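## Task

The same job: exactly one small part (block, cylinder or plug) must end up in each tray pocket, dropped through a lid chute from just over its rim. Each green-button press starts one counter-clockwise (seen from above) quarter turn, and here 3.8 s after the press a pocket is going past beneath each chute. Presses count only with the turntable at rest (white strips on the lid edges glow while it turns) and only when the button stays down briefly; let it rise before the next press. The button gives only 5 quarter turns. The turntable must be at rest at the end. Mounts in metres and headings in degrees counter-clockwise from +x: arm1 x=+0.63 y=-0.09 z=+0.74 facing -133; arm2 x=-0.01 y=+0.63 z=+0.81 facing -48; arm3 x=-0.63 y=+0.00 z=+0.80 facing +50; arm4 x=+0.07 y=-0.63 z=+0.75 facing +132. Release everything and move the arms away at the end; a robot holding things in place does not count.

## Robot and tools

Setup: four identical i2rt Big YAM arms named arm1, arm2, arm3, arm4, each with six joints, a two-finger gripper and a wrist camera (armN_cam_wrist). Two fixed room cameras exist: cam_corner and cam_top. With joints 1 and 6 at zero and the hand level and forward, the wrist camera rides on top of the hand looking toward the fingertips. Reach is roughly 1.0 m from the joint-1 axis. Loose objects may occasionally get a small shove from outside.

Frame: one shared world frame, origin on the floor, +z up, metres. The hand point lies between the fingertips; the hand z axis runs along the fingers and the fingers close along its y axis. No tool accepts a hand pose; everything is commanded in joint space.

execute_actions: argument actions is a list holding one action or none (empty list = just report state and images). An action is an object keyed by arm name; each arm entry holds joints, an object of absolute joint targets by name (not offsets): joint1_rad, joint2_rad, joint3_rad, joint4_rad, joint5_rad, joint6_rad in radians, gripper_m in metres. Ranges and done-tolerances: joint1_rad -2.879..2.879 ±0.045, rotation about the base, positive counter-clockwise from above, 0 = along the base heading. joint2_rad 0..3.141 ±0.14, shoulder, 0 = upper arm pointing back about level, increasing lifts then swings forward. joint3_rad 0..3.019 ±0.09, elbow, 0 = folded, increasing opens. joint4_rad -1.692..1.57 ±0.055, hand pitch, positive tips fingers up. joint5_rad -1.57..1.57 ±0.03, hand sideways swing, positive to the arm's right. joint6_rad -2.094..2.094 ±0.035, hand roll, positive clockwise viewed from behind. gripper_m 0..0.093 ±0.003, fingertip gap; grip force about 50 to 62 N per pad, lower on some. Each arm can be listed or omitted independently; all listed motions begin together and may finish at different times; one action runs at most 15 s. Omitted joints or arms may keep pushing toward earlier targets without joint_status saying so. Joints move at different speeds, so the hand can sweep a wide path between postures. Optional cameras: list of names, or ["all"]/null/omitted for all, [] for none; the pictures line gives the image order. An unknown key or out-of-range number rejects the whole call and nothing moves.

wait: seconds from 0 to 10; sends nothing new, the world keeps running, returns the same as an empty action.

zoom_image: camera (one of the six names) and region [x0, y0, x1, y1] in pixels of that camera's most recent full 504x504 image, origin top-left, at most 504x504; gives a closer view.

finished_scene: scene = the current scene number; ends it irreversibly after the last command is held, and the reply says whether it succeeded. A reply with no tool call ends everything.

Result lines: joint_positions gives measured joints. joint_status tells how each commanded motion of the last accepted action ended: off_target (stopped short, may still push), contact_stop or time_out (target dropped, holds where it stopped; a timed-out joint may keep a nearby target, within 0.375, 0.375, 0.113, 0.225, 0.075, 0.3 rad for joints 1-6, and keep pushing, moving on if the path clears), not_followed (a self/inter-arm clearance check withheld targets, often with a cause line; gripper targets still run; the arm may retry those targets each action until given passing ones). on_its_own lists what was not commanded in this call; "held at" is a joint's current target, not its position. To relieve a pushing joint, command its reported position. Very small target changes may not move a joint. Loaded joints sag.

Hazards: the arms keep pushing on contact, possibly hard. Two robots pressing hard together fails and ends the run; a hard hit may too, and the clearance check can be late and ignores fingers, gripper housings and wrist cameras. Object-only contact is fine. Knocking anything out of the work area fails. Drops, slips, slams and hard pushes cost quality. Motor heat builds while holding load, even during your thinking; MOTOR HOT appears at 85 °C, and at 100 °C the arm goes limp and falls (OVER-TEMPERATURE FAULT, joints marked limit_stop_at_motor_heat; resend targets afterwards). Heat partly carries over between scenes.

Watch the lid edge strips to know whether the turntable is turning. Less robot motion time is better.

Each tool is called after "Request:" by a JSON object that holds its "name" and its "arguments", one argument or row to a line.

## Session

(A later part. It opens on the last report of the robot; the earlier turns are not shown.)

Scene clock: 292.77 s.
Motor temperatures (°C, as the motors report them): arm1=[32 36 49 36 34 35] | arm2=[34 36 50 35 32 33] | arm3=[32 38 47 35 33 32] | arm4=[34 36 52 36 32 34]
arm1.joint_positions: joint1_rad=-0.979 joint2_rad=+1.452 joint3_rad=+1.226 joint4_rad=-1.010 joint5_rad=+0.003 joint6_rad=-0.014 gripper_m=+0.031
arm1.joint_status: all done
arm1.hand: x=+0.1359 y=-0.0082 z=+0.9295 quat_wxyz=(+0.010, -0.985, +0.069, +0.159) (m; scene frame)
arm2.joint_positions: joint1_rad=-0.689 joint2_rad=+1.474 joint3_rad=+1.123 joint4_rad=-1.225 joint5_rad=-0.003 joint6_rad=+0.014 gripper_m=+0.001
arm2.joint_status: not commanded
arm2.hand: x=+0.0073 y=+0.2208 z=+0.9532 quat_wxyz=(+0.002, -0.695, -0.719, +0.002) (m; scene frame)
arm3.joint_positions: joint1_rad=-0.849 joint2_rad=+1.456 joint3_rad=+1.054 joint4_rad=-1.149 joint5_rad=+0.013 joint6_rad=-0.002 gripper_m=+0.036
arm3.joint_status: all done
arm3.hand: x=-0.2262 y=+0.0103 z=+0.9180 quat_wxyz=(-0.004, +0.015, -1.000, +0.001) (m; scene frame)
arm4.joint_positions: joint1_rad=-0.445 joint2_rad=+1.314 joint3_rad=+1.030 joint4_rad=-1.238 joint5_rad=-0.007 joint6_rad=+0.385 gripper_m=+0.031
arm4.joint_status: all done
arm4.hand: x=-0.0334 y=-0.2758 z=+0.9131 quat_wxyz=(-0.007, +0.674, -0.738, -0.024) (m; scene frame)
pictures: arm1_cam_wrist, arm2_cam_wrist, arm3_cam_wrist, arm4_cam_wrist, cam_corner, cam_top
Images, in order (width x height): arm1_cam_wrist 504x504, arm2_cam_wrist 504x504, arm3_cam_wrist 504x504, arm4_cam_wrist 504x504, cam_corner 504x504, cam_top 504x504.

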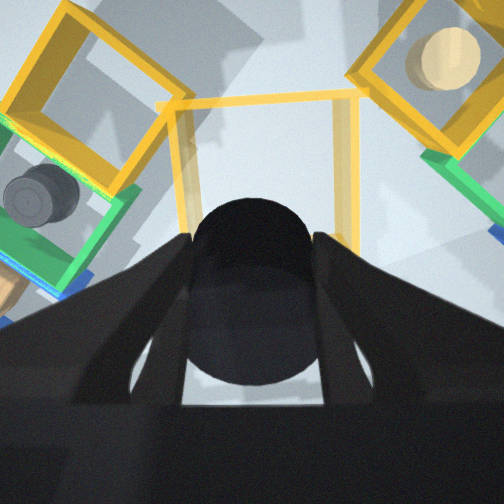

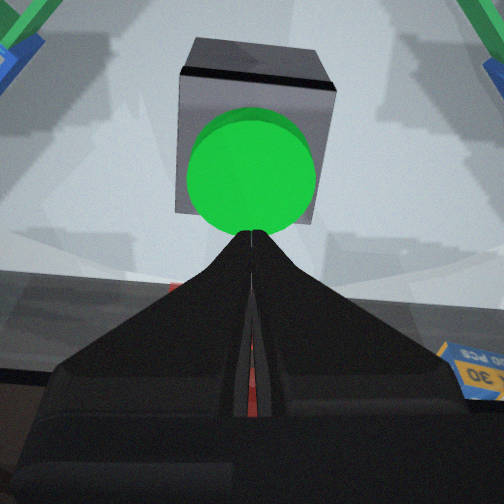

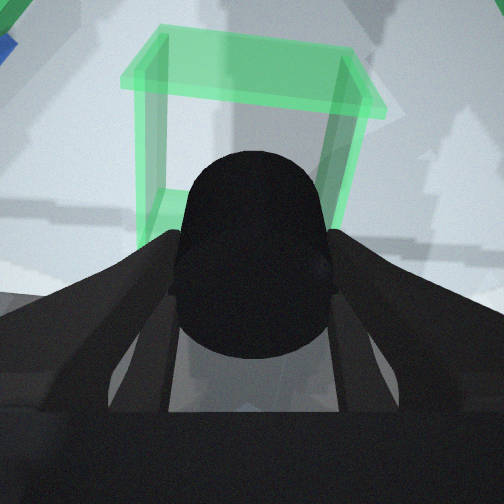

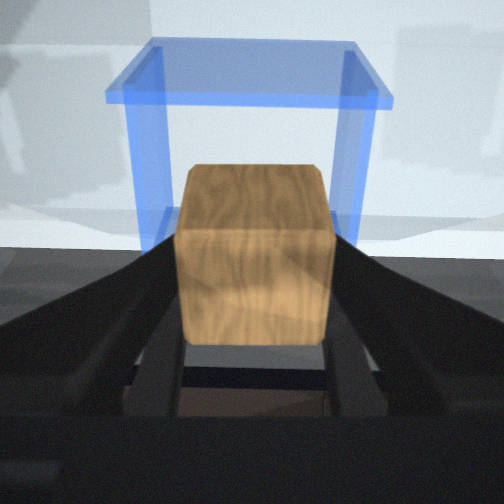

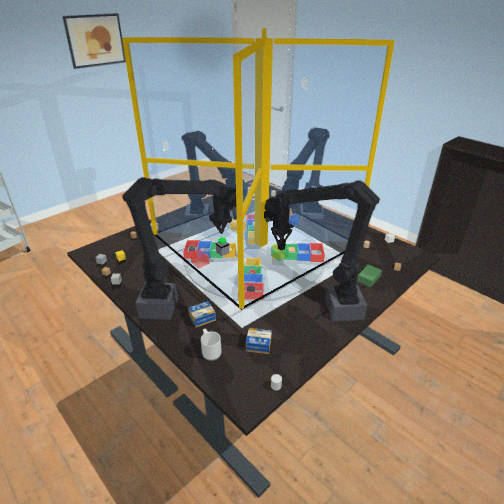

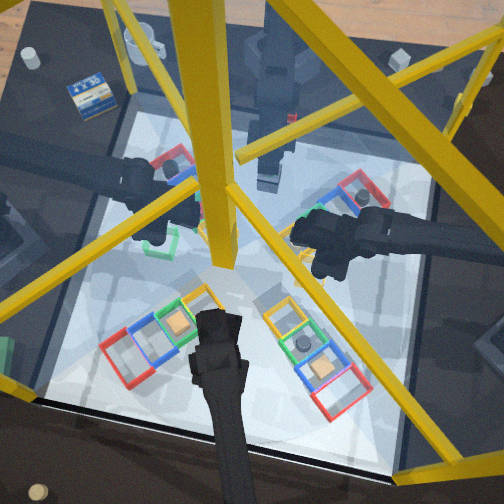

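Request:
{"name": "execute_actions", "arguments": {
  "actions": [
    {"arm2":{"joints":{"joint2_rad":1.65}}}
  ],
  "cameras": []
}}

Request:
{"name": "wait", "arguments": {
  "seconds": 2.85
}}

Request:
{"name": "execute_actions", "arguments": {
  "actions": [
    {"arm1":{"joints":{"gripper_m":0.06}},"arm4":{"joints":{"gripper_m":0.06}}}
  ]
}}

Scene clock: 305.57 s.
Motor temperatures (°C, as the motors report them): arm1=[32 36 50 36 34 35] | arm2=[34 36 49 35 32 33] | arm3=[32 38 47 35 33 32] | arm4=[34 36 53 36 32 34]
arm1.joint_positions: joint1_rad=-0.979 joint2_rad=+1.452 joint3_rad=+1.226 joint4_rad=-1.010 joint5_rad=+0.003 joint6_rad=-0.014 gripper_m=+0.031
arm1.joint_status: not commanded
arm1.hand: x=+0.1359 y=-0.0082 z=+0.9295 quat_wxyz=(+0.010, -0.985, +0.069, +0.159) (m; scene frame)
arm2.joint_positions: joint1_rad=-0.689 joint2_rad=+1.598 joint3_rad=+1.144 joint4_rad=-1.230 joint5_rad=-0.003 joint6_rad=+0.014 gripper_m=+0.000
arm2.joint_status: all done
arm2.hand: x=+0.0072 y=+0.2154 z=+0.9117 quat_wxyz=(+0.041, -0.694, -0.718, -0.035) (m; scene frame)
arm3.joint_positions: joint1_rad=-0.849 joint2_rad=+1.456 joint3_rad=+1.054 joint4_rad=-1.149 joint5_rad=+0.013 joint6_rad=-0.002 gripper_m=+0.036
arm3.joint_status: not commanded
arm3.hand: x=-0.2262 y=+0.0103 z=+0.9180 quat_wxyz=(-0.004, +0.015, -1.000, +0.001) (m; scene frame)
arm4.joint_positions: joint1_rad=-0.445 joint2_rad=+1.314 joint3_rad=+1.030 joint4_rad=-1.238 joint5_rad=-0.007 joint6_rad=+0.385 gripper_m=+0.031
arm4.joint_status: not commanded
arm4.hand: x=-0.0334 y=-0.2758 z=+0.9131 quat_wxyz=(-0.007, +0.674, -0.738, -0.024) (m; scene frame)
pictures: none
No camera images: the call's "cameras" was empty. Leave "cameras" out to get every camera's image.

Scene clock: 308.43 s.
Motor temperatures (°C, as the motors report them): arm1=[32 36 50 36 34 35] | arm2=[34 36 49 35 32 33] | arm3=[32 38 47 35 33 32] | arm4=[34 36 53 36 32 34]
arm1.joint_positions: joint1_rad=-0.979 joint2_rad=+1.452 joint3_rad=+1.226 joint4_rad=-1.010 joint5_rad=+0.003 joint6_rad=-0.014 gripper_m=+0.031
arm1.joint_status: not commanded
arm1.hand: x=+0.1359 y=-0.0082 z=+0.9295 quat_wxyz=(+0.010, -0.985, +0.069, +0.159) (m; scene frame)
arm2.joint_positions: joint1_rad=-0.689 joint2_rad=+1.598 joint3_rad=+1.144 joint4_rad=-1.230 joint5_rad=-0.003 joint6_rad=+0.014 gripper_m=+0.000
arm2.joint_status: all done
arm2.hand: x=+0.0072 y=+0.2154 z=+0.9117 quat_wxyz=(+0.041, -0.694, -0.718, -0.035) (m; scene frame)
arm3.joint_positions: joint1_rad=-0.849 joint2_rad=+1.456 joint3_rad=+1.054 joint4_rad=-1.149 joint5_rad=+0.013 joint6_rad=-0.002 gripper_m=+0.036
arm3.joint_status: not commanded
arm3.hand: x=-0.2262 y=+0.0103 z=+0.9180 quat_wxyz=(-0.004, +0.015, -1.000, +0.001) (m; scene frame)
arm4.joint_positions: joint1_rad=-0.445 joint2_rad=+1.314 joint3_rad=+1.030 joint4_rad=-1.238 joint5_rad=-0.007 joint6_rad=+0.385 gripper_m=+0.031
arm4.joint_status: not commanded
arm4.hand: x=-0.0334 y=-0.2758 z=+0.9131 quat_wxyz=(-0.007, +0.674, -0.738, -0.024) (m; scene frame)
wait: 2.87 s; at rest by 0.27 s
pictures: arm1_cam_wrist, arm2_cam_wrist, arm3_cam_wrist, arm4_cam_wrist, cam_corner, cam_top
Images, in order (width x height): arm1_cam_wrist 504x504, arm2_cam_wrist 504x504, arm3_cam_wrist 504x504, arm4_cam_wrist 504x504, cam_corner 504x504, cam_top 504x504.

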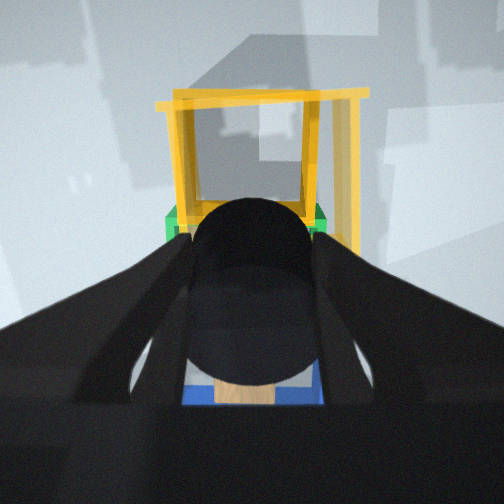

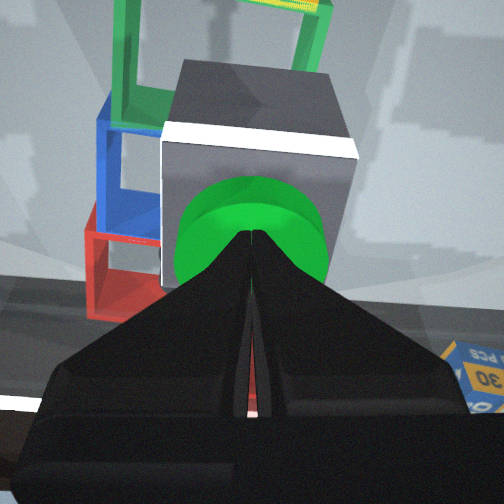

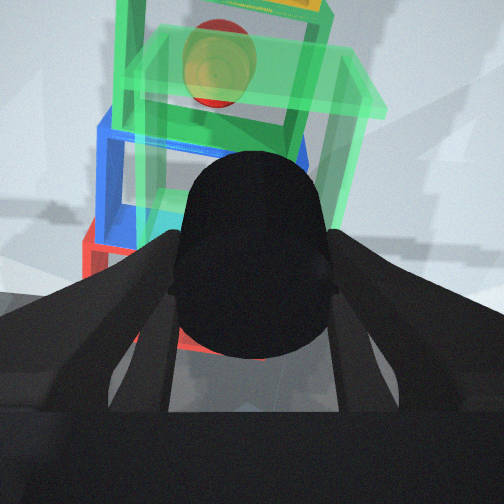

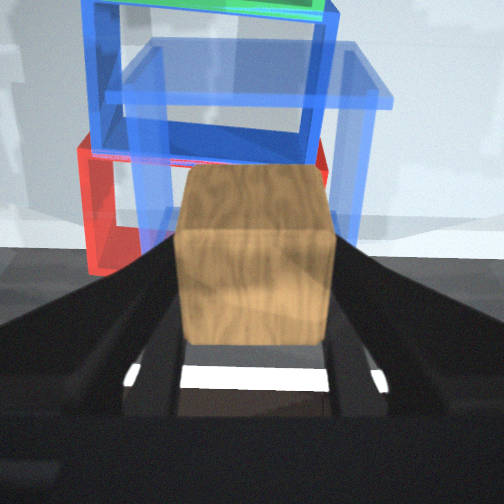

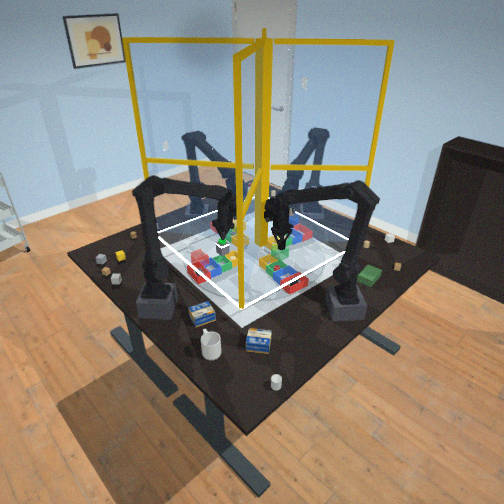

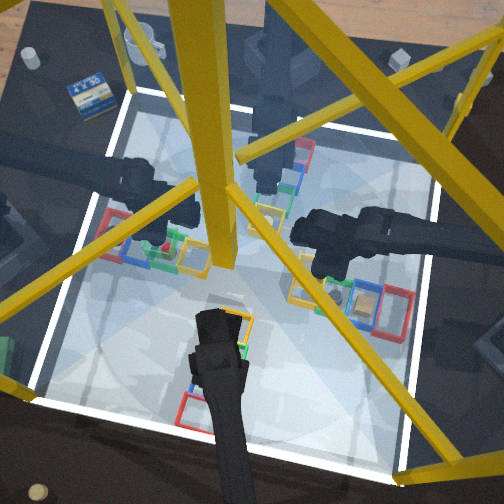

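Scene clock: 309.10 s.
Motor temperatures (°C, as the motors report them): arm1=[32 36 50 36 34 35] | arm2=[34 36 49 35 32 33] | arm3=[32 38 47 35 33 32] | arm4=[34 36 53 36 32 34]
arm1.joint_positions: joint1_rad=-0.990 joint2_rad=+1.457 joint3_rad=+1.226 joint4_rad=-1.010 joint5_rad=+0.008 joint6_rad=-0.014 gripper_m=+0.060
arm1.joint_status: all done
arm1.hand: x=+0.1367 y=-0.0017 z=+0.9273 quat_wxyz=(+0.014, -0.985, +0.075, +0.156) (m; scene frame)
arm2.joint_positions: joint1_rad=-0.689 joint2_rad=+1.598 joint3_rad=+1.144 joint4_rad=-1.230 joint5_rad=-0.003 joint6_rad=+0.014 gripper_m=+0.000
arm2.joint_status: not commanded
arm2.hand: x=+0.0072 y=+0.2154 z=+0.9117 quat_wxyz=(+0.041, -0.694, -0.718, -0.035) (m; scene frame)
arm3.joint_positions: joint1_rad=-0.849 joint2_rad=+1.456 joint3_rad=+1.054 joint4_rad=-1.149 joint5_rad=+0.013 joint6_rad=-0.002 gripper_m=+0.036
arm3.joint_status: not commanded
arm3.hand: x=-0.2262 y=+0.0103 z=+0.9180 quat_wxyz=(-0.004, +0.015, -1.000, +0.001) (m; scene frame)
arm4.joint_positions: joint1_rad=-0.445 joint2_rad=+1.314 joint3_rad=+1.030 joint4_rad=-1.238 joint5_rad=-0.007 joint6_rad=+0.385 gripper_m=+0.060
arm4.joint_status: all done
arm4.hand: x=-0.0334 y=-0.2758 z=+0.9131 quat_wxyz=(-0.007, +0.674, -0.738, -0.024) (m; scene frame)
pictures: arm1_cam_wrist, arm2_cam_wrist, arm3_cam_wrist, arm4_cam_wrist, cam_corner, cam_top
Images, in order (width x height): arm1_cam_wrist 504x504, arm2_cam_wrist 504x504, arm3_cam_wrist 504x504, arm4_cam_wrist 504x504, cam_corner 504x504, cam_top 504x504.

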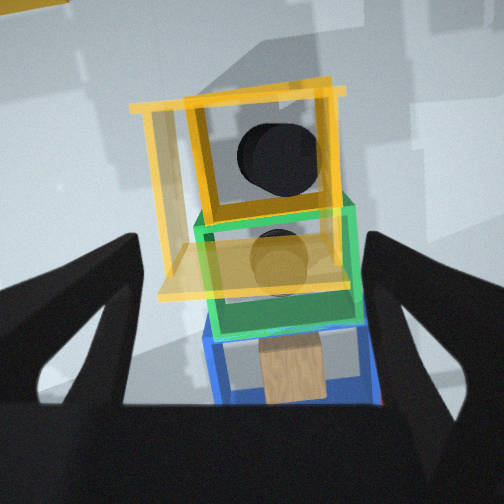

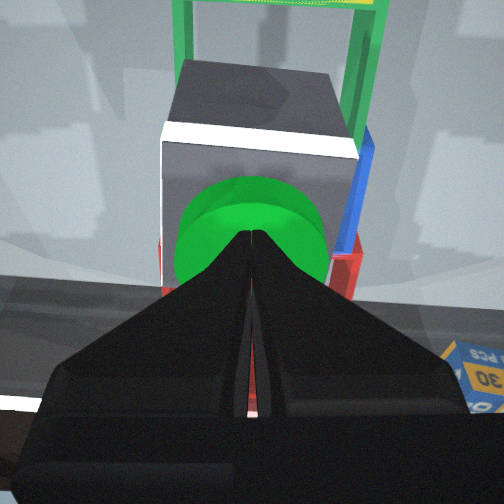

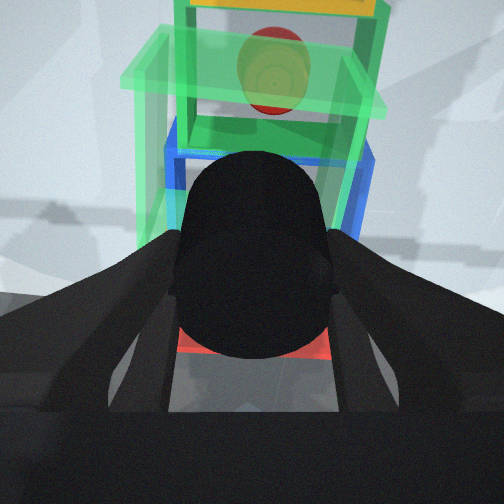

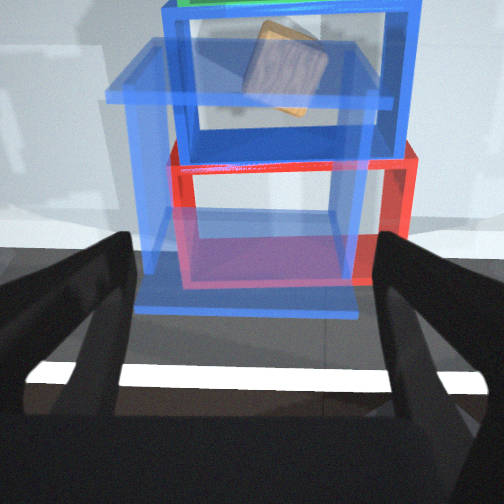

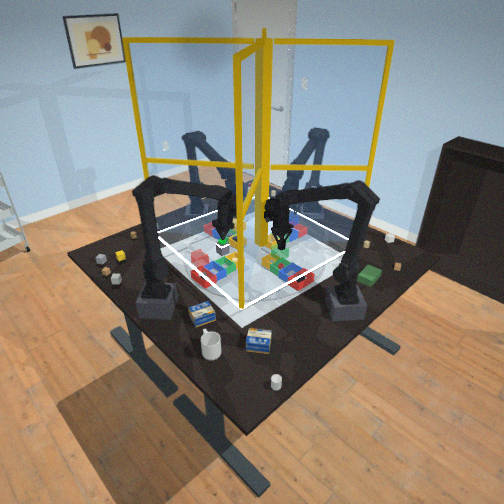

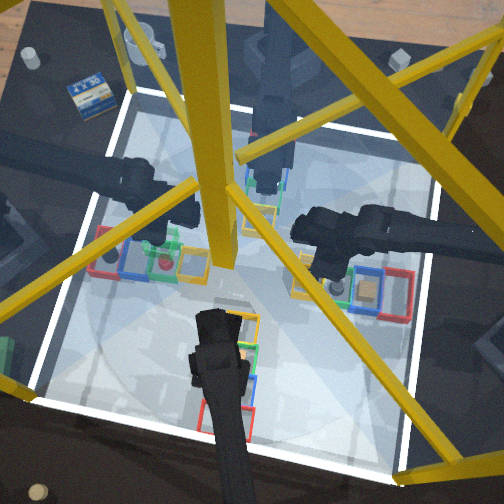

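Request:
{"name": "execute_actions", "arguments": {
  "actions": [
    {"arm1":{"joints":{"joint2_rad":0.75,"joint4_rad":-1.113,"gripper_m":0.08}},"arm2":{"joints":{"joint2_rad":0.75,"gripper_m":0.08}},"arm4":{"joints":{"joint2_rad":0.75,"joint3_rad":1.31,"joint4_rad":-1.14,"joint6_rad":0.0,"gripper_m":0.08}}}
  ],
  "cameras": []
}}

Request:
{"name": "execute_actions", "arguments": {
  "actions": [
    {"arm1":{"joints":{"joint1_rad":0.464,"joint3_rad":1.135}},"arm2":{"joints":{"joint1_rad":1.002,"joint3_rad":0.712,"joint4_rad":-0.851}},"arm4":{"joints":{"joint1_rad":0.624}}}
  ],
  "cameras": []
}}

Request:
{"name": "execute_actions", "arguments": {
  "actions": [
    {"arm1":{"joints":{"joint2_rad":1.568}},"arm2":{"joints":{"joint2_rad":1.408}},"arm4":{"joints":{"joint2_rad":1.712}}}
  ],
  "cameras": ["arm1_cam_wrist","arm2_cam_wrist","arm4_cam_wrist","cam_top"]
}}

Scene clock: 342.67 s.
Motor temperatures (°C, as the motors report them): arm1=[32 36 50 36 34 35] | arm2=[34 35 48 35 32 33] | arm3=[32 38 47 35 33 32] | arm4=[34 36 53 36 32 34]
arm1.joint_positions: joint1_rad=-0.990 joint2_rad=+0.743 joint3_rad=+1.229 joint4_rad=-1.094 joint5_rad=+0.008 joint6_rad=-0.014 gripper_m=+0.080
arm1.joint_status: all done
arm1.hand: x=+0.2997 y=-0.0263 z=+1.2101 quat_wxyz=(+0.040, -0.887, +0.070, +0.454) (m; scene frame)
arm2.joint_positions: joint1_rad=-0.689 joint2_rad=+0.744 joint3_rad=+1.113 joint4_rad=-1.230 joint5_rad=+0.001 joint6_rad=+0.014 gripper_m=+0.080
arm2.joint_status: all done
arm2.hand: x=+0.0035 y=+0.3265 z=+1.2040 quat_wxyz=(-0.252, -0.650, -0.674, +0.243) (m; scene frame)
arm3.joint_positions: joint1_rad=-0.849 joint2_rad=+1.456 joint3_rad=+1.054 joint4_rad=-1.149 joint5_rad=+0.013 joint6_rad=-0.002 gripper_m=+0.036
arm3.joint_status: not commanded
arm3.hand: x=-0.2262 y=+0.0103 z=+0.9180 quat_wxyz=(-0.004, +0.015, -1.000, +0.001) (m; scene frame)
arm4.joint_positions: joint1_rad=-0.445 joint2_rad=+0.754 joint3_rad=+1.290 joint4_rad=-1.146 joint5_rad=-0.007 joint6_rad=+0.015 gripper_m=+0.080
arm4.joint_status: all done
arm4.hand: x=-0.0194 y=-0.3212 z=+1.2449 quat_wxyz=(-0.269, +0.709, -0.532, -0.375) (m; scene frame)
pictures: none
No camera images: the call's "cameras" was empty. Leave "cameras" out to get every camera's image.

Scene clock: 344.50 s.
Motor temperatures (°C, as the motors report them): arm1=[32 36 50 36 34 35] | arm2=[34 35 48 35 32 33] | arm3=[32 38 47 35 33 32] | arm4=[34 36 53 36 32 34]
arm1.joint_positions: joint1_rad=+0.461 joint2_rad=+0.749 joint3_rad=+1.142 joint4_rad=-1.098 joint5_rad=+0.009 joint6_rad=-0.014 gripper_m=+0.080
arm1.joint_status: all done
arm1.hand: x=+0.5298 y=-0.3989 z=+1.1674 quat_wxyz=(-0.254, -0.724, -0.545, +0.338) (m; scene frame)
arm2.joint_positions: joint1_rad=+0.999 joint2_rad=+0.755 joint3_rad=+0.708 joint4_rad=-0.866 joint5_rad=-0.003 joint6_rad=+0.014 gripper_m=+0.080
arm2.joint_status: all done
arm2.hand: x=+0.3082 y=+0.6845 z=+1.0385 quat_wxyz=(-0.318, +0.073, -0.945, -0.028) (m; scene frame)
arm3.joint_positions: joint1_rad=-0.849 joint2_rad=+1.456 joint3_rad=+1.054 joint4_rad=-1.149 joint5_rad=+0.013 joint6_rad=-0.002 gripper_m=+0.036
arm3.joint_status: not commanded
arm3.hand: x=-0.2262 y=+0.0103 z=+0.9180 quat_wxyz=(-0.004, +0.015, -1.000, +0.001) (m; scene frame)
arm4.joint_positions: joint1_rad=+0.615 joint2_rad=+0.754 joint3_rad=+1.290 joint4_rad=-1.146 joint5_rad=-0.007 joint6_rad=+0.014 gripper_m=+0.080
arm4.joint_status: all done
arm4.hand: x=-0.2397 y=-0.5608 z=+1.2454 quat_wxyz=(-0.043, +0.881, -0.101, -0.460) (m; scene frame)
pictures: none
No camera images: the call's "cameras" was empty. Leave "cameras" out to get every camera's image.

Scene clock: 346.17 s.
Motor temperatures (°C, as the motors report them): arm1=[32 36 49 36 34 35] | arm2=[34 35 48 35 32 33] | arm3=[32 38 47 35 33 32] | arm4=[34 36 53 36 32 34]
arm1.joint_positions: joint1_rad=+0.461 joint2_rad=+1.560 joint3_rad=+1.142 joint4_rad=-1.098 joint5_rad=+0.009 joint6_rad=-0.014 gripper_m=+0.080
arm1.joint_status: all done
arm1.hand: x=+0.5013 y=-0.5148 z=+0.8523 quat_wxyz=(-0.021, -0.796, -0.605, +0.022) (m; scene frame)
arm2.joint_positions: joint1_rad=+0.999 joint2_rad=+1.406 joint3_rad=+0.708 joint4_rad=-0.863 joint5_rad=-0.003 joint6_rad=+0.014 gripper_m=+0.080
arm2.joint_status: all done
arm2.hand: x=+0.3039 y=+0.6830 z=+0.8353 quat_wxyz=(-0.001, +0.076, -0.997, +0.000) (m; scene frame)
arm3.joint_positions: joint1_rad=-0.849 joint2_rad=+1.456 joint3_rad=+1.054 joint4_rad=-1.149 joint5_rad=+0.013 joint6_rad=-0.002 gripper_m=+0.036
arm3.joint_status: not commanded
arm3.hand: x=-0.2262 y=+0.0103 z=+0.9180 quat_wxyz=(-0.004, +0.015, -1.000, +0.001) (m; scene frame)
arm4.joint_positions: joint1_rad=+0.615 joint2_rad=+1.720 joint3_rad=+1.290 joint4_rad=-1.146 joint5_rad=-0.007 joint6_rad=+0.014 gripper_m=+0.080
arm4.joint_status: all done
arm4.hand: x=-0.4050 y=-0.5251 z=+0.8415 quat_wxyz=(+0.005, +0.993, -0.115, +0.002) (m; scene frame)
pictures: arm1_cam_wrist, arm2_cam_wrist, arm4_cam_wrist, cam_top
Images, in order (width x height): arm1_cam_wrist 504x504, arm2_cam_wrist 504x504, arm4_cam_wrist 504x504, cam_top 504x504.

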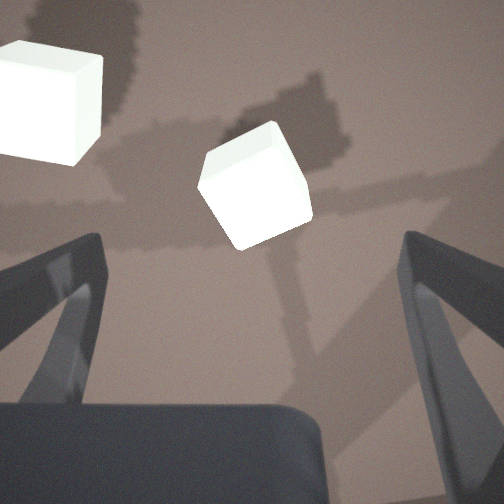

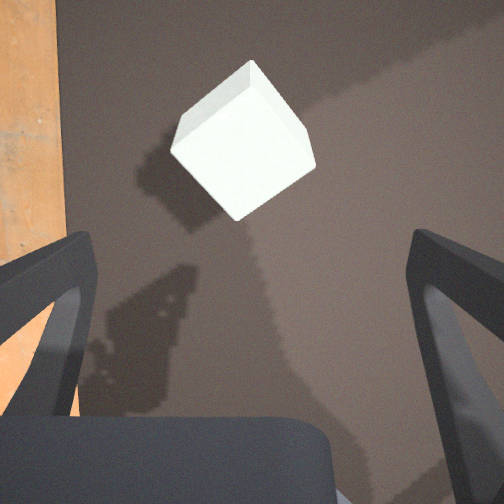

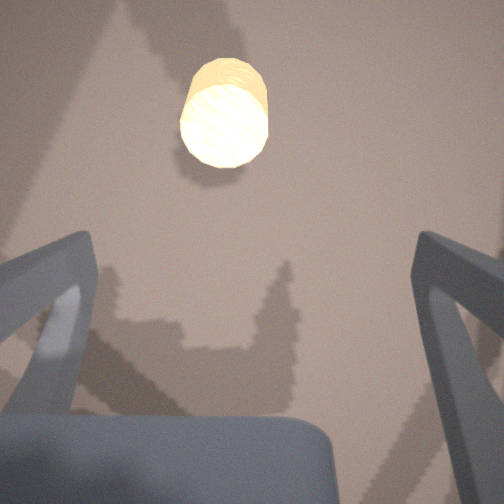

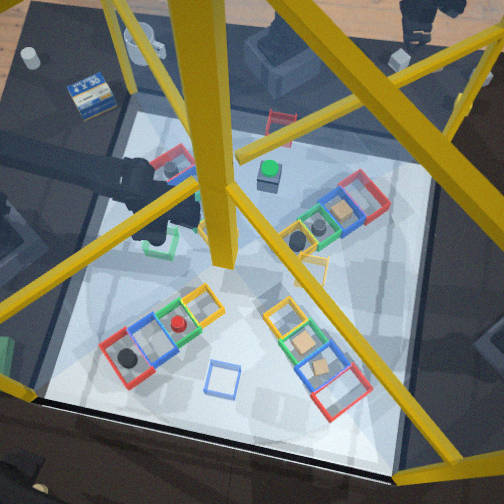

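Request:
{"name": "zoom_image", "arguments": {
  "camera": "arm1_cam_wrist",
  "region": [150, 80, 370, 280]
}}

Request:
{"name": "zoom_image", "arguments": {
  "camera": "arm2_cam_wrist",
  "region": [130, 40, 350, 240]
}}

Region (150, 80, 370, 280) of arm1_cam_wrist's 504x504 image, scaled by 2.291, with more detail than that image has; it fills the top 458 rows of this view, and the rest is white.

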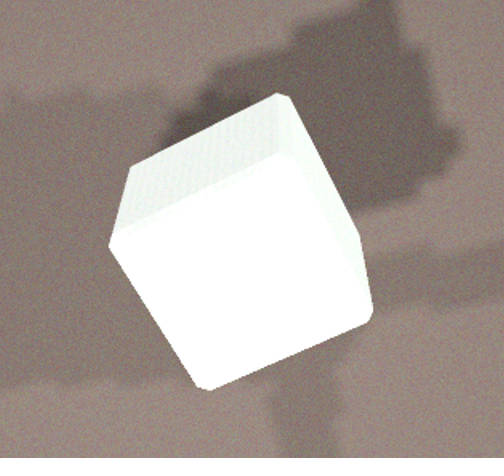

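Region (130, 40, 350, 240) of arm2_cam_wrist's 504x504 image, scaled by 2.291, with more detail than that image has; it fills the top 458 rows of this view, and the rest is white.

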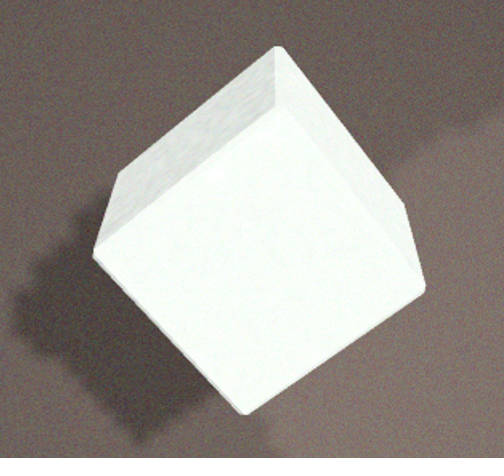

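Request:
{"name": "execute_actions", "arguments": {
  "actions": [
    {"arm1":{"joints":{"joint2_rad":1.675,"joint3_rad":0.978,"joint4_rad":-0.848,"joint6_rad":-0.51}},"arm2":{"joints":{"joint2_rad":1.618,"joint3_rad":0.635,"joint4_rad":-0.561,"joint6_rad":-0.70}},"arm4":{"joints":{"joint1_rad":0.645,"joint2_rad":1.835,"joint3_rad":1.194,"joint4_rad":-0.902}}}
  ],
  "cameras": ["arm1_cam_wrist","arm2_cam_wrist","arm4_cam_wrist"]
}}

Scene clock: 367.37 s.
Motor temperatures (°C, as the motors report them): arm1=[32 36 47 36 34 35] | arm2=[34 35 48 35 32 33] | arm3=[32 38 47 35 33 32] | arm4=[34 37 51 36 32 34]
arm1.joint_positions: joint1_rad=+0.461 joint2_rad=+1.678 joint3_rad=+0.977 joint4_rad=-0.864 joint5_rad=+0.009 joint6_rad=-0.502 gripper_m=+0.080
arm1.joint_status: all done
arm1.hand: x=+0.5097 y=-0.4917 z=+0.7505 quat_wxyz=(-0.005, -0.626, -0.780, +0.004) (m; scene frame)
arm2.joint_positions: joint1_rad=+0.999 joint2_rad=+1.623 joint3_rad=+0.631 joint4_rad=-0.573 joint5_rad=-0.003 joint6_rad=-0.690 gripper_m=+0.080
arm2.joint_status: all done
arm2.hand: x=+0.3012 y=+0.6822 z=+0.7511 quat_wxyz=(+0.002, +0.414, -0.910, +0.000) (m; scene frame)
arm3.joint_positions: joint1_rad=-0.849 joint2_rad=+1.456 joint3_rad=+1.054 joint4_rad=-1.149 joint5_rad=+0.013 joint6_rad=-0.002 gripper_m=+0.036
arm3.joint_status: not commanded
arm3.hand: x=-0.2262 y=+0.0103 z=+0.9180 quat_wxyz=(-0.004, +0.015, -1.000, +0.001) (m; scene frame)
arm4.joint_positions: joint1_rad=+0.635 joint2_rad=+1.856 joint3_rad=+1.189 joint4_rad=-0.914 joint5_rad=-0.007 joint6_rad=+0.014 gripper_m=+0.080
arm4.joint_status: all done
arm4.hand: x=-0.4071 y=-0.5350 z=+0.7445 quat_wxyz=(+0.005, +0.994, -0.105, +0.004) (m; scene frame)
pictures: arm1_cam_wrist, arm2_cam_wrist, arm4_cam_wrist
Images, in order (width x height): arm1_cam_wrist 504x504, arm2_cam_wrist 504x504, arm4_cam_wrist 504x504.

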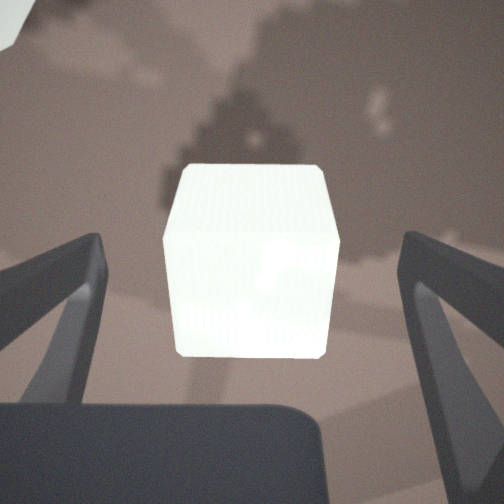

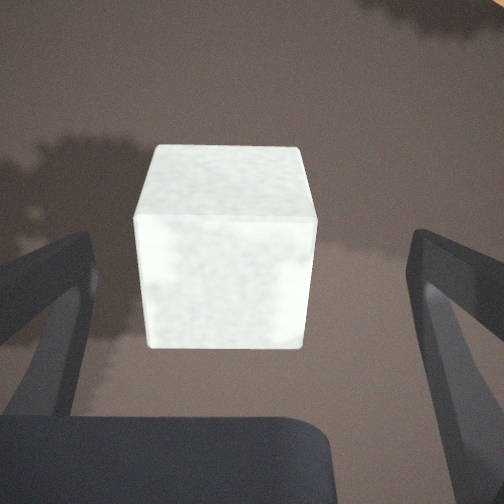

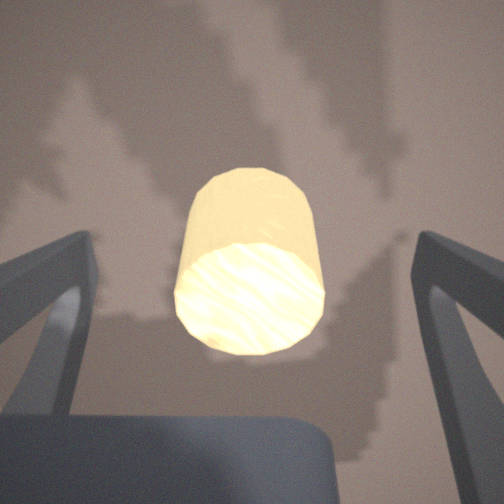

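All good; close.

Request:
{"name": "execute_actions", "arguments": {
  "actions": [
    {"arm1":{"joints":{"gripper_m":0.023}},"arm2":{"joints":{"gripper_m":0.026}},"arm4":{"joints":{"gripper_m":0.017}}}
  ],
  "cameras": []
}}

Scene clock: 373.80 s.
Motor temperatures (°C, as the motors report them): arm1=[32 36 47 36 34 35] | arm2=[34 35 47 35 32 33] | arm3=[32 38 48 35 33 32] | arm4=[34 38 50 36 32 34]
arm1.joint_positions: joint1_rad=+0.461 joint2_rad=+1.678 joint3_rad=+0.977 joint4_rad=-0.864 joint5_rad=+0.009 joint6_rad=-0.502 gripper_m=+0.039
arm1.joint_status: gripper_m off_target (ended at +0.039, target +0.023)
arm1.hand: x=+0.5097 y=-0.4917 z=+0.7505 quat_wxyz=(-0.005, -0.626, -0.780, +0.004) (m; scene frame)
arm2.joint_positions: joint1_rad=+0.999 joint2_rad=+1.623 joint3_rad=+0.631 joint4_rad=-0.573 joint5_rad=-0.003 joint6_rad=-0.690 gripper_m=+0.039
arm2.joint_status: gripper_m off_target (ended at +0.039, target +0.026)
arm2.hand: x=+0.3013 y=+0.6823 z=+0.7511 quat_wxyz=(+0.001, +0.415, -0.910, +0.000) (m; scene frame)
arm3.joint_positions: joint1_rad=-0.849 joint2_rad=+1.456 joint3_rad=+1.054 joint4_rad=-1.149 joint5_rad=+0.013 joint6_rad=-0.002 gripper_m=+0.036
arm3.joint_status: not commanded
arm3.hand: x=-0.2262 y=+0.0103 z=+0.9180 quat_wxyz=(-0.004, +0.015, -1.000, +0.001) (m; scene frame)
arm4.joint_positions: joint1_rad=+0.635 joint2_rad=+1.856 joint3_rad=+1.189 joint4_rad=-0.914 joint5_rad=-0.007 joint6_rad=+0.014 gripper_m=+0.031
arm4.joint_status: gripper_m off_target (ended at +0.031, target +0.017)
arm4.hand: x=-0.4071 y=-0.5350 z=+0.7445 quat_wxyz=(+0.005, +0.994, -0.105, +0.004) (m; scene frame)
pictures: none
No camera images: the call's "cameras" was empty. Leave "cameras" out to get every camera's image.

Request:
{"name": "execute_actions", "arguments": {
  "actions": [
    {"arm1":{"joints":{"joint2_rad":0.70,"joint3_rad":1.26,"joint4_rad":-1.023,"joint6_rad":0.0}},"arm2":{"joints":{"joint2_rad":0.75,"joint3_rad":0.765,"joint4_rad":-1.157,"joint6_rad":0.0}},"arm4":{"joints":{"joint2_rad":0.75,"joint4_rad":-1.25}}}
  ],
  "cameras": []
}}

Request:
{"name": "execute_actions", "arguments": {
  "actions": [
    {"arm1":{"joints":{"joint1_rad":-0.995}},"arm2":{"joints":{"joint1_rad":-0.63}},"arm4":{"joints":{"joint1_rad":-0.449,"joint3_rad":1.035,"joint6_rad":0.4}}}
  ],
  "cameras": []
}}

Request:
{"name": "execute_actions", "arguments": {
  "actions": [
    {"arm1":{"joints":{"joint2_rad":1.45}},"arm2":{"joints":{"joint2_rad":1.135}},"arm4":{"joints":{"joint2_rad":1.302}}}
  ]
}}

Scene clock: 390.17 s.
Motor temperatures (°C, as the motors report them): arm1=[32 37 47 36 34 35] | arm2=[34 35 47 35 32 33] | arm3=[32 38 48 35 33 32] | arm4=[34 38 49 36 32 34]
arm1.joint_positions: joint1_rad=+0.461 joint2_rad=+0.694 joint3_rad=+1.242 joint4_rad=-1.007 joint5_rad=+0.009 joint6_rad=-0.008 gripper_m=+0.039
arm1.joint_status: all done
arm1.hand: x=+0.5315 y=-0.3881 z=+1.2575 quat_wxyz=(-0.319, -0.680, -0.506, +0.424) (m; scene frame)
arm2.joint_positions: joint1_rad=+0.999 joint2_rad=+0.745 joint3_rad=+0.746 joint4_rad=-1.146 joint5_rad=-0.003 joint6_rad=-0.011 gripper_m=+0.039
arm2.joint_status: all done
arm2.hand: x=+0.2574 y=+0.6759 z=+1.0254 quat_wxyz=(-0.206, +0.087, -0.975, -0.016) (m; scene frame)
arm3.joint_positions: joint1_rad=-0.849 joint2_rad=+1.456 joint3_rad=+1.054 joint4_rad=-1.149 joint5_rad=+0.013 joint6_rad=-0.002 gripper_m=+0.036
arm3.joint_status: not commanded
arm3.hand: x=-0.2262 y=+0.0103 z=+0.9180 quat_wxyz=(-0.004, +0.015, -1.000, +0.001) (m; scene frame)
arm4.joint_positions: joint1_rad=+0.635 joint2_rad=+0.742 joint3_rad=+1.189 joint4_rad=-1.243 joint5_rad=-0.007 joint6_rad=+0.014 gripper_m=+0.031
arm4.joint_status: all done
arm4.hand: x=-0.2243 y=-0.5706 z=+1.1777 quat_wxyz=(-0.030, +0.921, -0.096, -0.377) (m; scene frame)
pictures: none
No camera images: the call's "cameras" was empty. Leave "cameras" out to get every camera's image.

Scene clock: 391.97 s.
Motor temperatures (°C, as the motors report them): arm1=[32 36 47 36 34 35] | arm2=[34 35 48 35 32 33] | arm3=[32 38 48 35 33 32] | arm4=[34 38 49 36 32 34]
arm1.joint_positions: joint1_rad=-0.991 joint2_rad=+0.698 joint3_rad=+1.242 joint4_rad=-1.007 joint5_rad=+0.011 joint6_rad=-0.007 gripper_m=+0.039
arm1.joint_status: all done
arm1.hand: x=+0.3058 y=-0.0259 z=+1.2495 quat_wxyz=(+0.046, -0.851, +0.072, +0.518) (m; scene frame)
arm2.joint_positions: joint1_rad=-0.627 joint2_rad=+0.745 joint3_rad=+0.746 joint4_rad=-1.146 joint5_rad=-0.001 joint6_rad=-0.009 gripper_m=+0.039
arm2.joint_status: all done
arm2.hand: x=+0.0178 y=+0.3597 z=+1.0288 quat_wxyz=(-0.156, -0.648, -0.731, +0.145) (m; scene frame)
arm3.joint_positions: joint1_rad=-0.849 joint2_rad=+1.456 joint3_rad=+1.054 joint4_rad=-1.149 joint5_rad=+0.013 joint6_rad=-0.002 gripper_m=+0.036
arm3.joint_status: not commanded
arm3.hand: x=-0.2262 y=+0.0103 z=+0.9180 quat_wxyz=(-0.004, +0.015, -1.000, +0.001) (m; scene frame)
arm4.joint_positions: joint1_rad=-0.440 joint2_rad=+0.752 joint3_rad=+1.032 joint4_rad=-1.246 joint5_rad=-0.007 joint6_rad=+0.385 gripper_m=+0.031
arm4.joint_status: all done
arm4.hand: x=-0.0139 y=-0.3444 z=+1.0935 quat_wxyz=(-0.124, +0.647, -0.703, -0.270) (m; scene frame)
pictures: none
No camera images: the call's "cameras" was empty. Leave "cameras" out to get every camera's image.

Scene clock: 393.37 s.
Motor temperatures (°C, as the motors report them): arm1=[32 36 47 36 34 35] | arm2=[34 35 48 35 32 33] | arm3=[32 38 48 35 33 32] | arm4=[34 38 49 36 32 34]
arm1.joint_positions: joint1_rad=-0.991 joint2_rad=+1.458 joint3_rad=+1.242 joint4_rad=-1.008 joint5_rad=+0.011 joint6_rad=-0.007 gripper_m=+0.039
arm1.joint_status: all done
arm1.hand: x=+0.1310 y=+0.0005 z=+0.9345 quat_wxyz=(+0.016, -0.983, +0.079, +0.165) (m; scene frame)
arm2.joint_positions: joint1_rad=-0.627 joint2_rad=+1.140 joint3_rad=+0.746 joint4_rad=-1.146 joint5_rad=-0.001 joint6_rad=-0.009 gripper_m=+0.039
arm2.joint_status: all done
arm2.hand: x=+0.0184 y=+0.3467 z=+0.9260 quat_wxyz=(-0.011, -0.664, -0.748, +0.014) (m; scene frame)
arm3.joint_positions: joint1_rad=-0.849 joint2_rad=+1.456 joint3_rad=+1.054 joint4_rad=-1.149 joint5_rad=+0.013 joint6_rad=-0.002 gripper_m=+0.036
arm3.joint_status: not commanded
arm3.hand: x=-0.2262 y=+0.0103 z=+0.9180 quat_wxyz=(-0.004, +0.015, -1.000, +0.001) (m; scene frame)
arm4.joint_positions: joint1_rad=-0.440 joint2_rad=+1.315 joint3_rad=+1.032 joint4_rad=-1.246 joint5_rad=-0.007 joint6_rad=+0.385 gripper_m=+0.031
arm4.joint_status: all done
arm4.hand: x=-0.0346 y=-0.2777 z=+0.9131 quat_wxyz=(-0.005, +0.676, -0.737, -0.020) (m; scene frame)
pictures: arm1_cam_wrist, arm2_cam_wrist, arm3_cam_wrist, arm4_cam_wrist, cam_corner, cam_top
Images, in order (width x height): arm1_cam_wrist 504x504, arm2_cam_wrist 504x504, arm3_cam_wrist 504x504, arm4_cam_wrist 504x504, cam_corner 504x504, cam_top 504x504.

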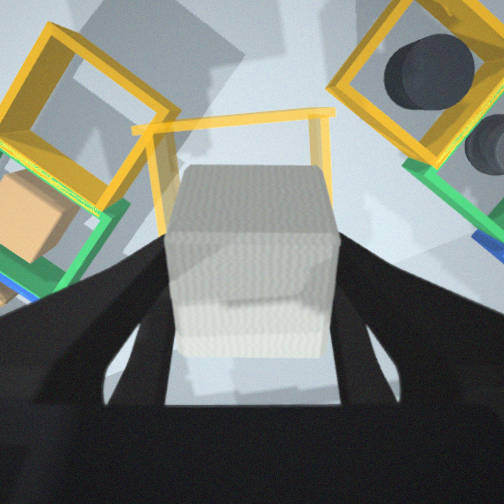

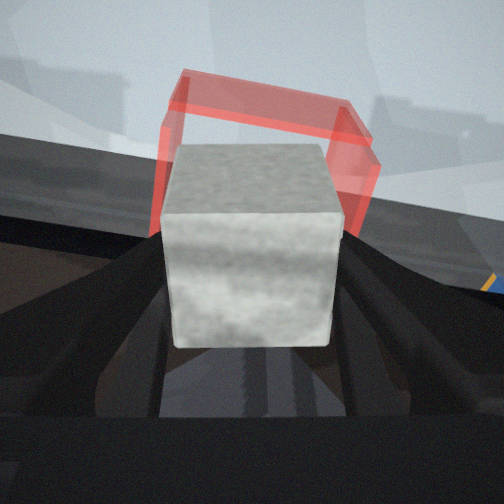

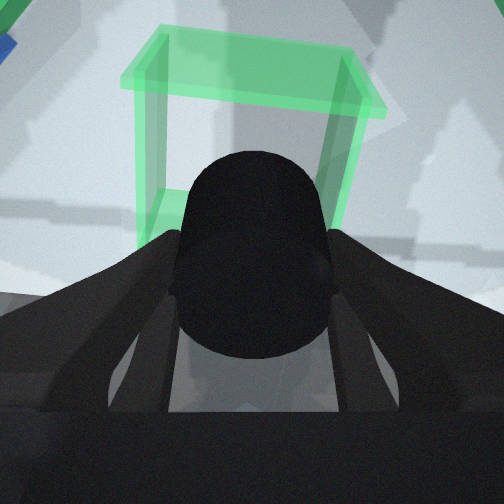

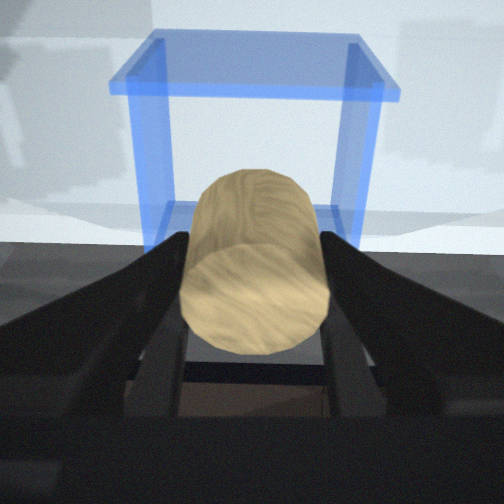

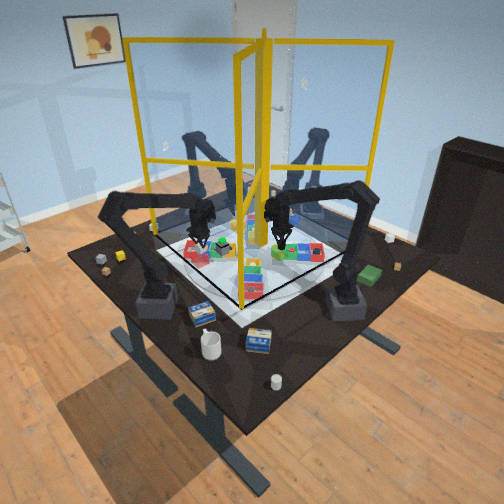

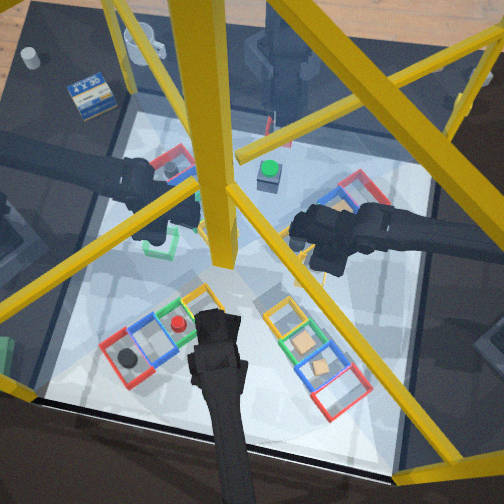

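Request:
{"name": "execute_actions", "arguments": {
  "actions": [
    {"arm1":{"joints":{"joint1_rad":-0.972}},"arm2":{"joints":{"joint1_rad":-0.693,"joint3_rad":1.2,"joint4_rad":-1.28,"joint6_rad":0.2}}}
  ],
  "cameras": []
}}

Request:
{"name": "execute_actions", "arguments": {
  "actions": [
    {"arm2":{"joints":{"joint2_rad":1.46}}}
  ],
  "cameras": ["arm1_cam_wrist","arm2_cam_wrist","cam_corner"]
}}

Scene clock: 437.70 s.
Motor temperatures (°C, as the motors report them): arm1=[32 37 50 36 34 35] | arm2=[34 35 51 34 32 33] | arm3=[32 38 48 35 33 32] | arm4=[34 37 49 36 32 34]
arm1.joint_positions: joint1_rad=-0.978 joint2_rad=+1.458 joint3_rad=+1.242 joint4_rad=-1.008 joint5_rad=+0.011 joint6_rad=-0.007 gripper_m=+0.039
arm1.joint_status: all done
arm1.hand: x=+0.1299 y=-0.0059 z=+0.9345 quat_wxyz=(+0.015, -0.984, +0.073, +0.165) (m; scene frame)
arm2.joint_positions: joint1_rad=-0.692 joint2_rad=+1.129 joint3_rad=+1.168 joint4_rad=-1.268 joint5_rad=-0.001 joint6_rad=+0.189 gripper_m=+0.039
arm2.joint_status: all done
arm2.hand: x=+0.0056 y=+0.2466 z=+1.1010 quat_wxyz=(-0.133, -0.745, -0.645, +0.109) (m; scene frame)
arm3.joint_positions: joint1_rad=-0.849 joint2_rad=+1.456 joint3_rad=+1.054 joint4_rad=-1.149 joint5_rad=+0.013 joint6_rad=-0.002 gripper_m=+0.036
arm3.joint_status: not commanded
arm3.hand: x=-0.2262 y=+0.0103 z=+0.9180 quat_wxyz=(-0.004, +0.015, -1.000, +0.001) (m; scene frame)
arm4.joint_positions: joint1_rad=-0.440 joint2_rad=+1.315 joint3_rad=+1.032 joint4_rad=-1.246 joint5_rad=-0.007 joint6_rad=+0.385 gripper_m=+0.031
arm4.joint_status: not commanded
arm4.hand: x=-0.0346 y=-0.2777 z=+0.9131 quat_wxyz=(-0.005, +0.676, -0.737, -0.020) (m; scene frame)
pictures: none
No camera images: the call's "cameras" was empty. Leave "cameras" out to get every camera's image.

Scene clock: 438.97 s.
Motor temperatures (°C, as the motors report them): arm1=[32 37 50 36 34 35] | arm2=[34 35 51 34 32 33] | arm3=[32 38 48 35 33 32] | arm4=[34 37 49 36 32 34]
arm1.joint_positions: joint1_rad=-0.978 joint2_rad=+1.458 joint3_rad=+1.242 joint4_rad=-1.008 joint5_rad=+0.011 joint6_rad=-0.007 gripper_m=+0.039
arm1.joint_status: not commanded
arm1.hand: x=+0.1299 y=-0.0059 z=+0.9345 quat_wxyz=(+0.015, -0.984, +0.073, +0.165) (m; scene frame)
arm2.joint_positions: joint1_rad=-0.692 joint2_rad=+1.463 joint3_rad=+1.169 joint4_rad=-1.270 joint5_rad=-0.001 joint6_rad=+0.190 gripper_m=+0.039
arm2.joint_status: all done
arm2.hand: x=+0.0060 y=+0.2153 z=+0.9740 quat_wxyz=(-0.003, -0.757, -0.654, +0.006) (m; scene frame)
arm3.joint_positions: joint1_rad=-0.849 joint2_rad=+1.456 joint3_rad=+1.054 joint4_rad=-1.149 joint5_rad=+0.013 joint6_rad=-0.002 gripper_m=+0.036
arm3.joint_status: not commanded
arm3.hand: x=-0.2262 y=+0.0103 z=+0.9180 quat_wxyz=(-0.004, +0.015, -1.000, +0.001) (m; scene frame)
arm4.joint_positions: joint1_rad=-0.440 joint2_rad=+1.315 joint3_rad=+1.032 joint4_rad=-1.246 joint5_rad=-0.007 joint6_rad=+0.385 gripper_m=+0.031
arm4.joint_status: not commanded
arm4.hand: x=-0.0346 y=-0.2777 z=+0.9131 quat_wxyz=(-0.005, +0.676, -0.737, -0.020) (m; scene frame)
pictures: arm1_cam_wrist, arm2_cam_wrist, cam_corner
Images, in order (width x height): arm1_cam_wrist 504x504, arm2_cam_wrist 504x504, cam_corner 504x504.

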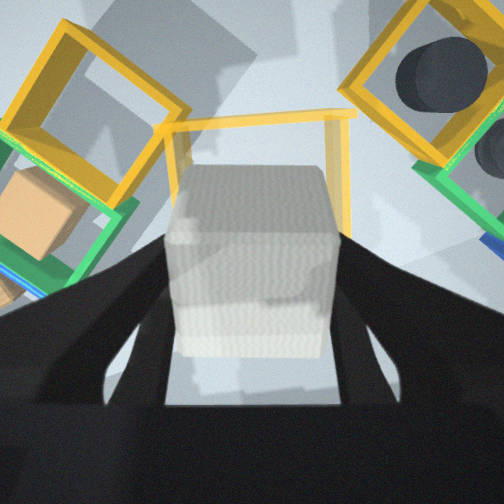

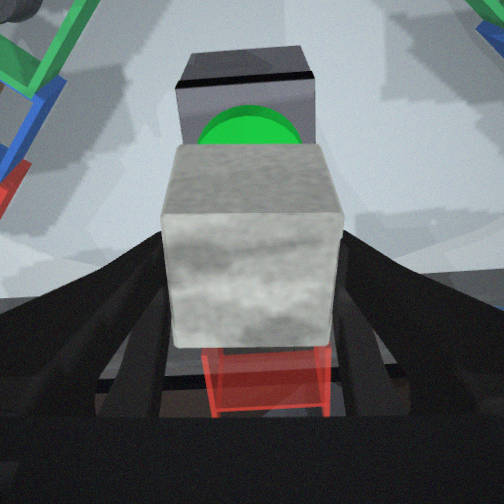

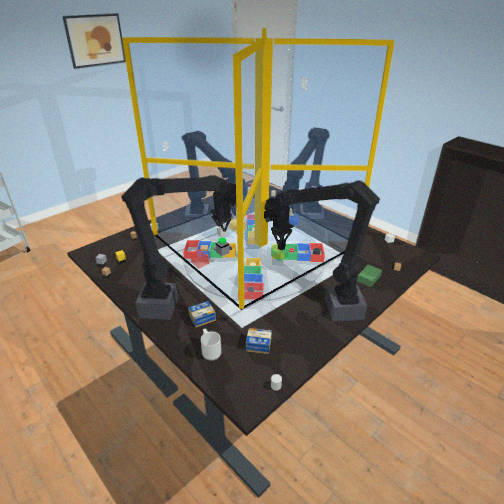

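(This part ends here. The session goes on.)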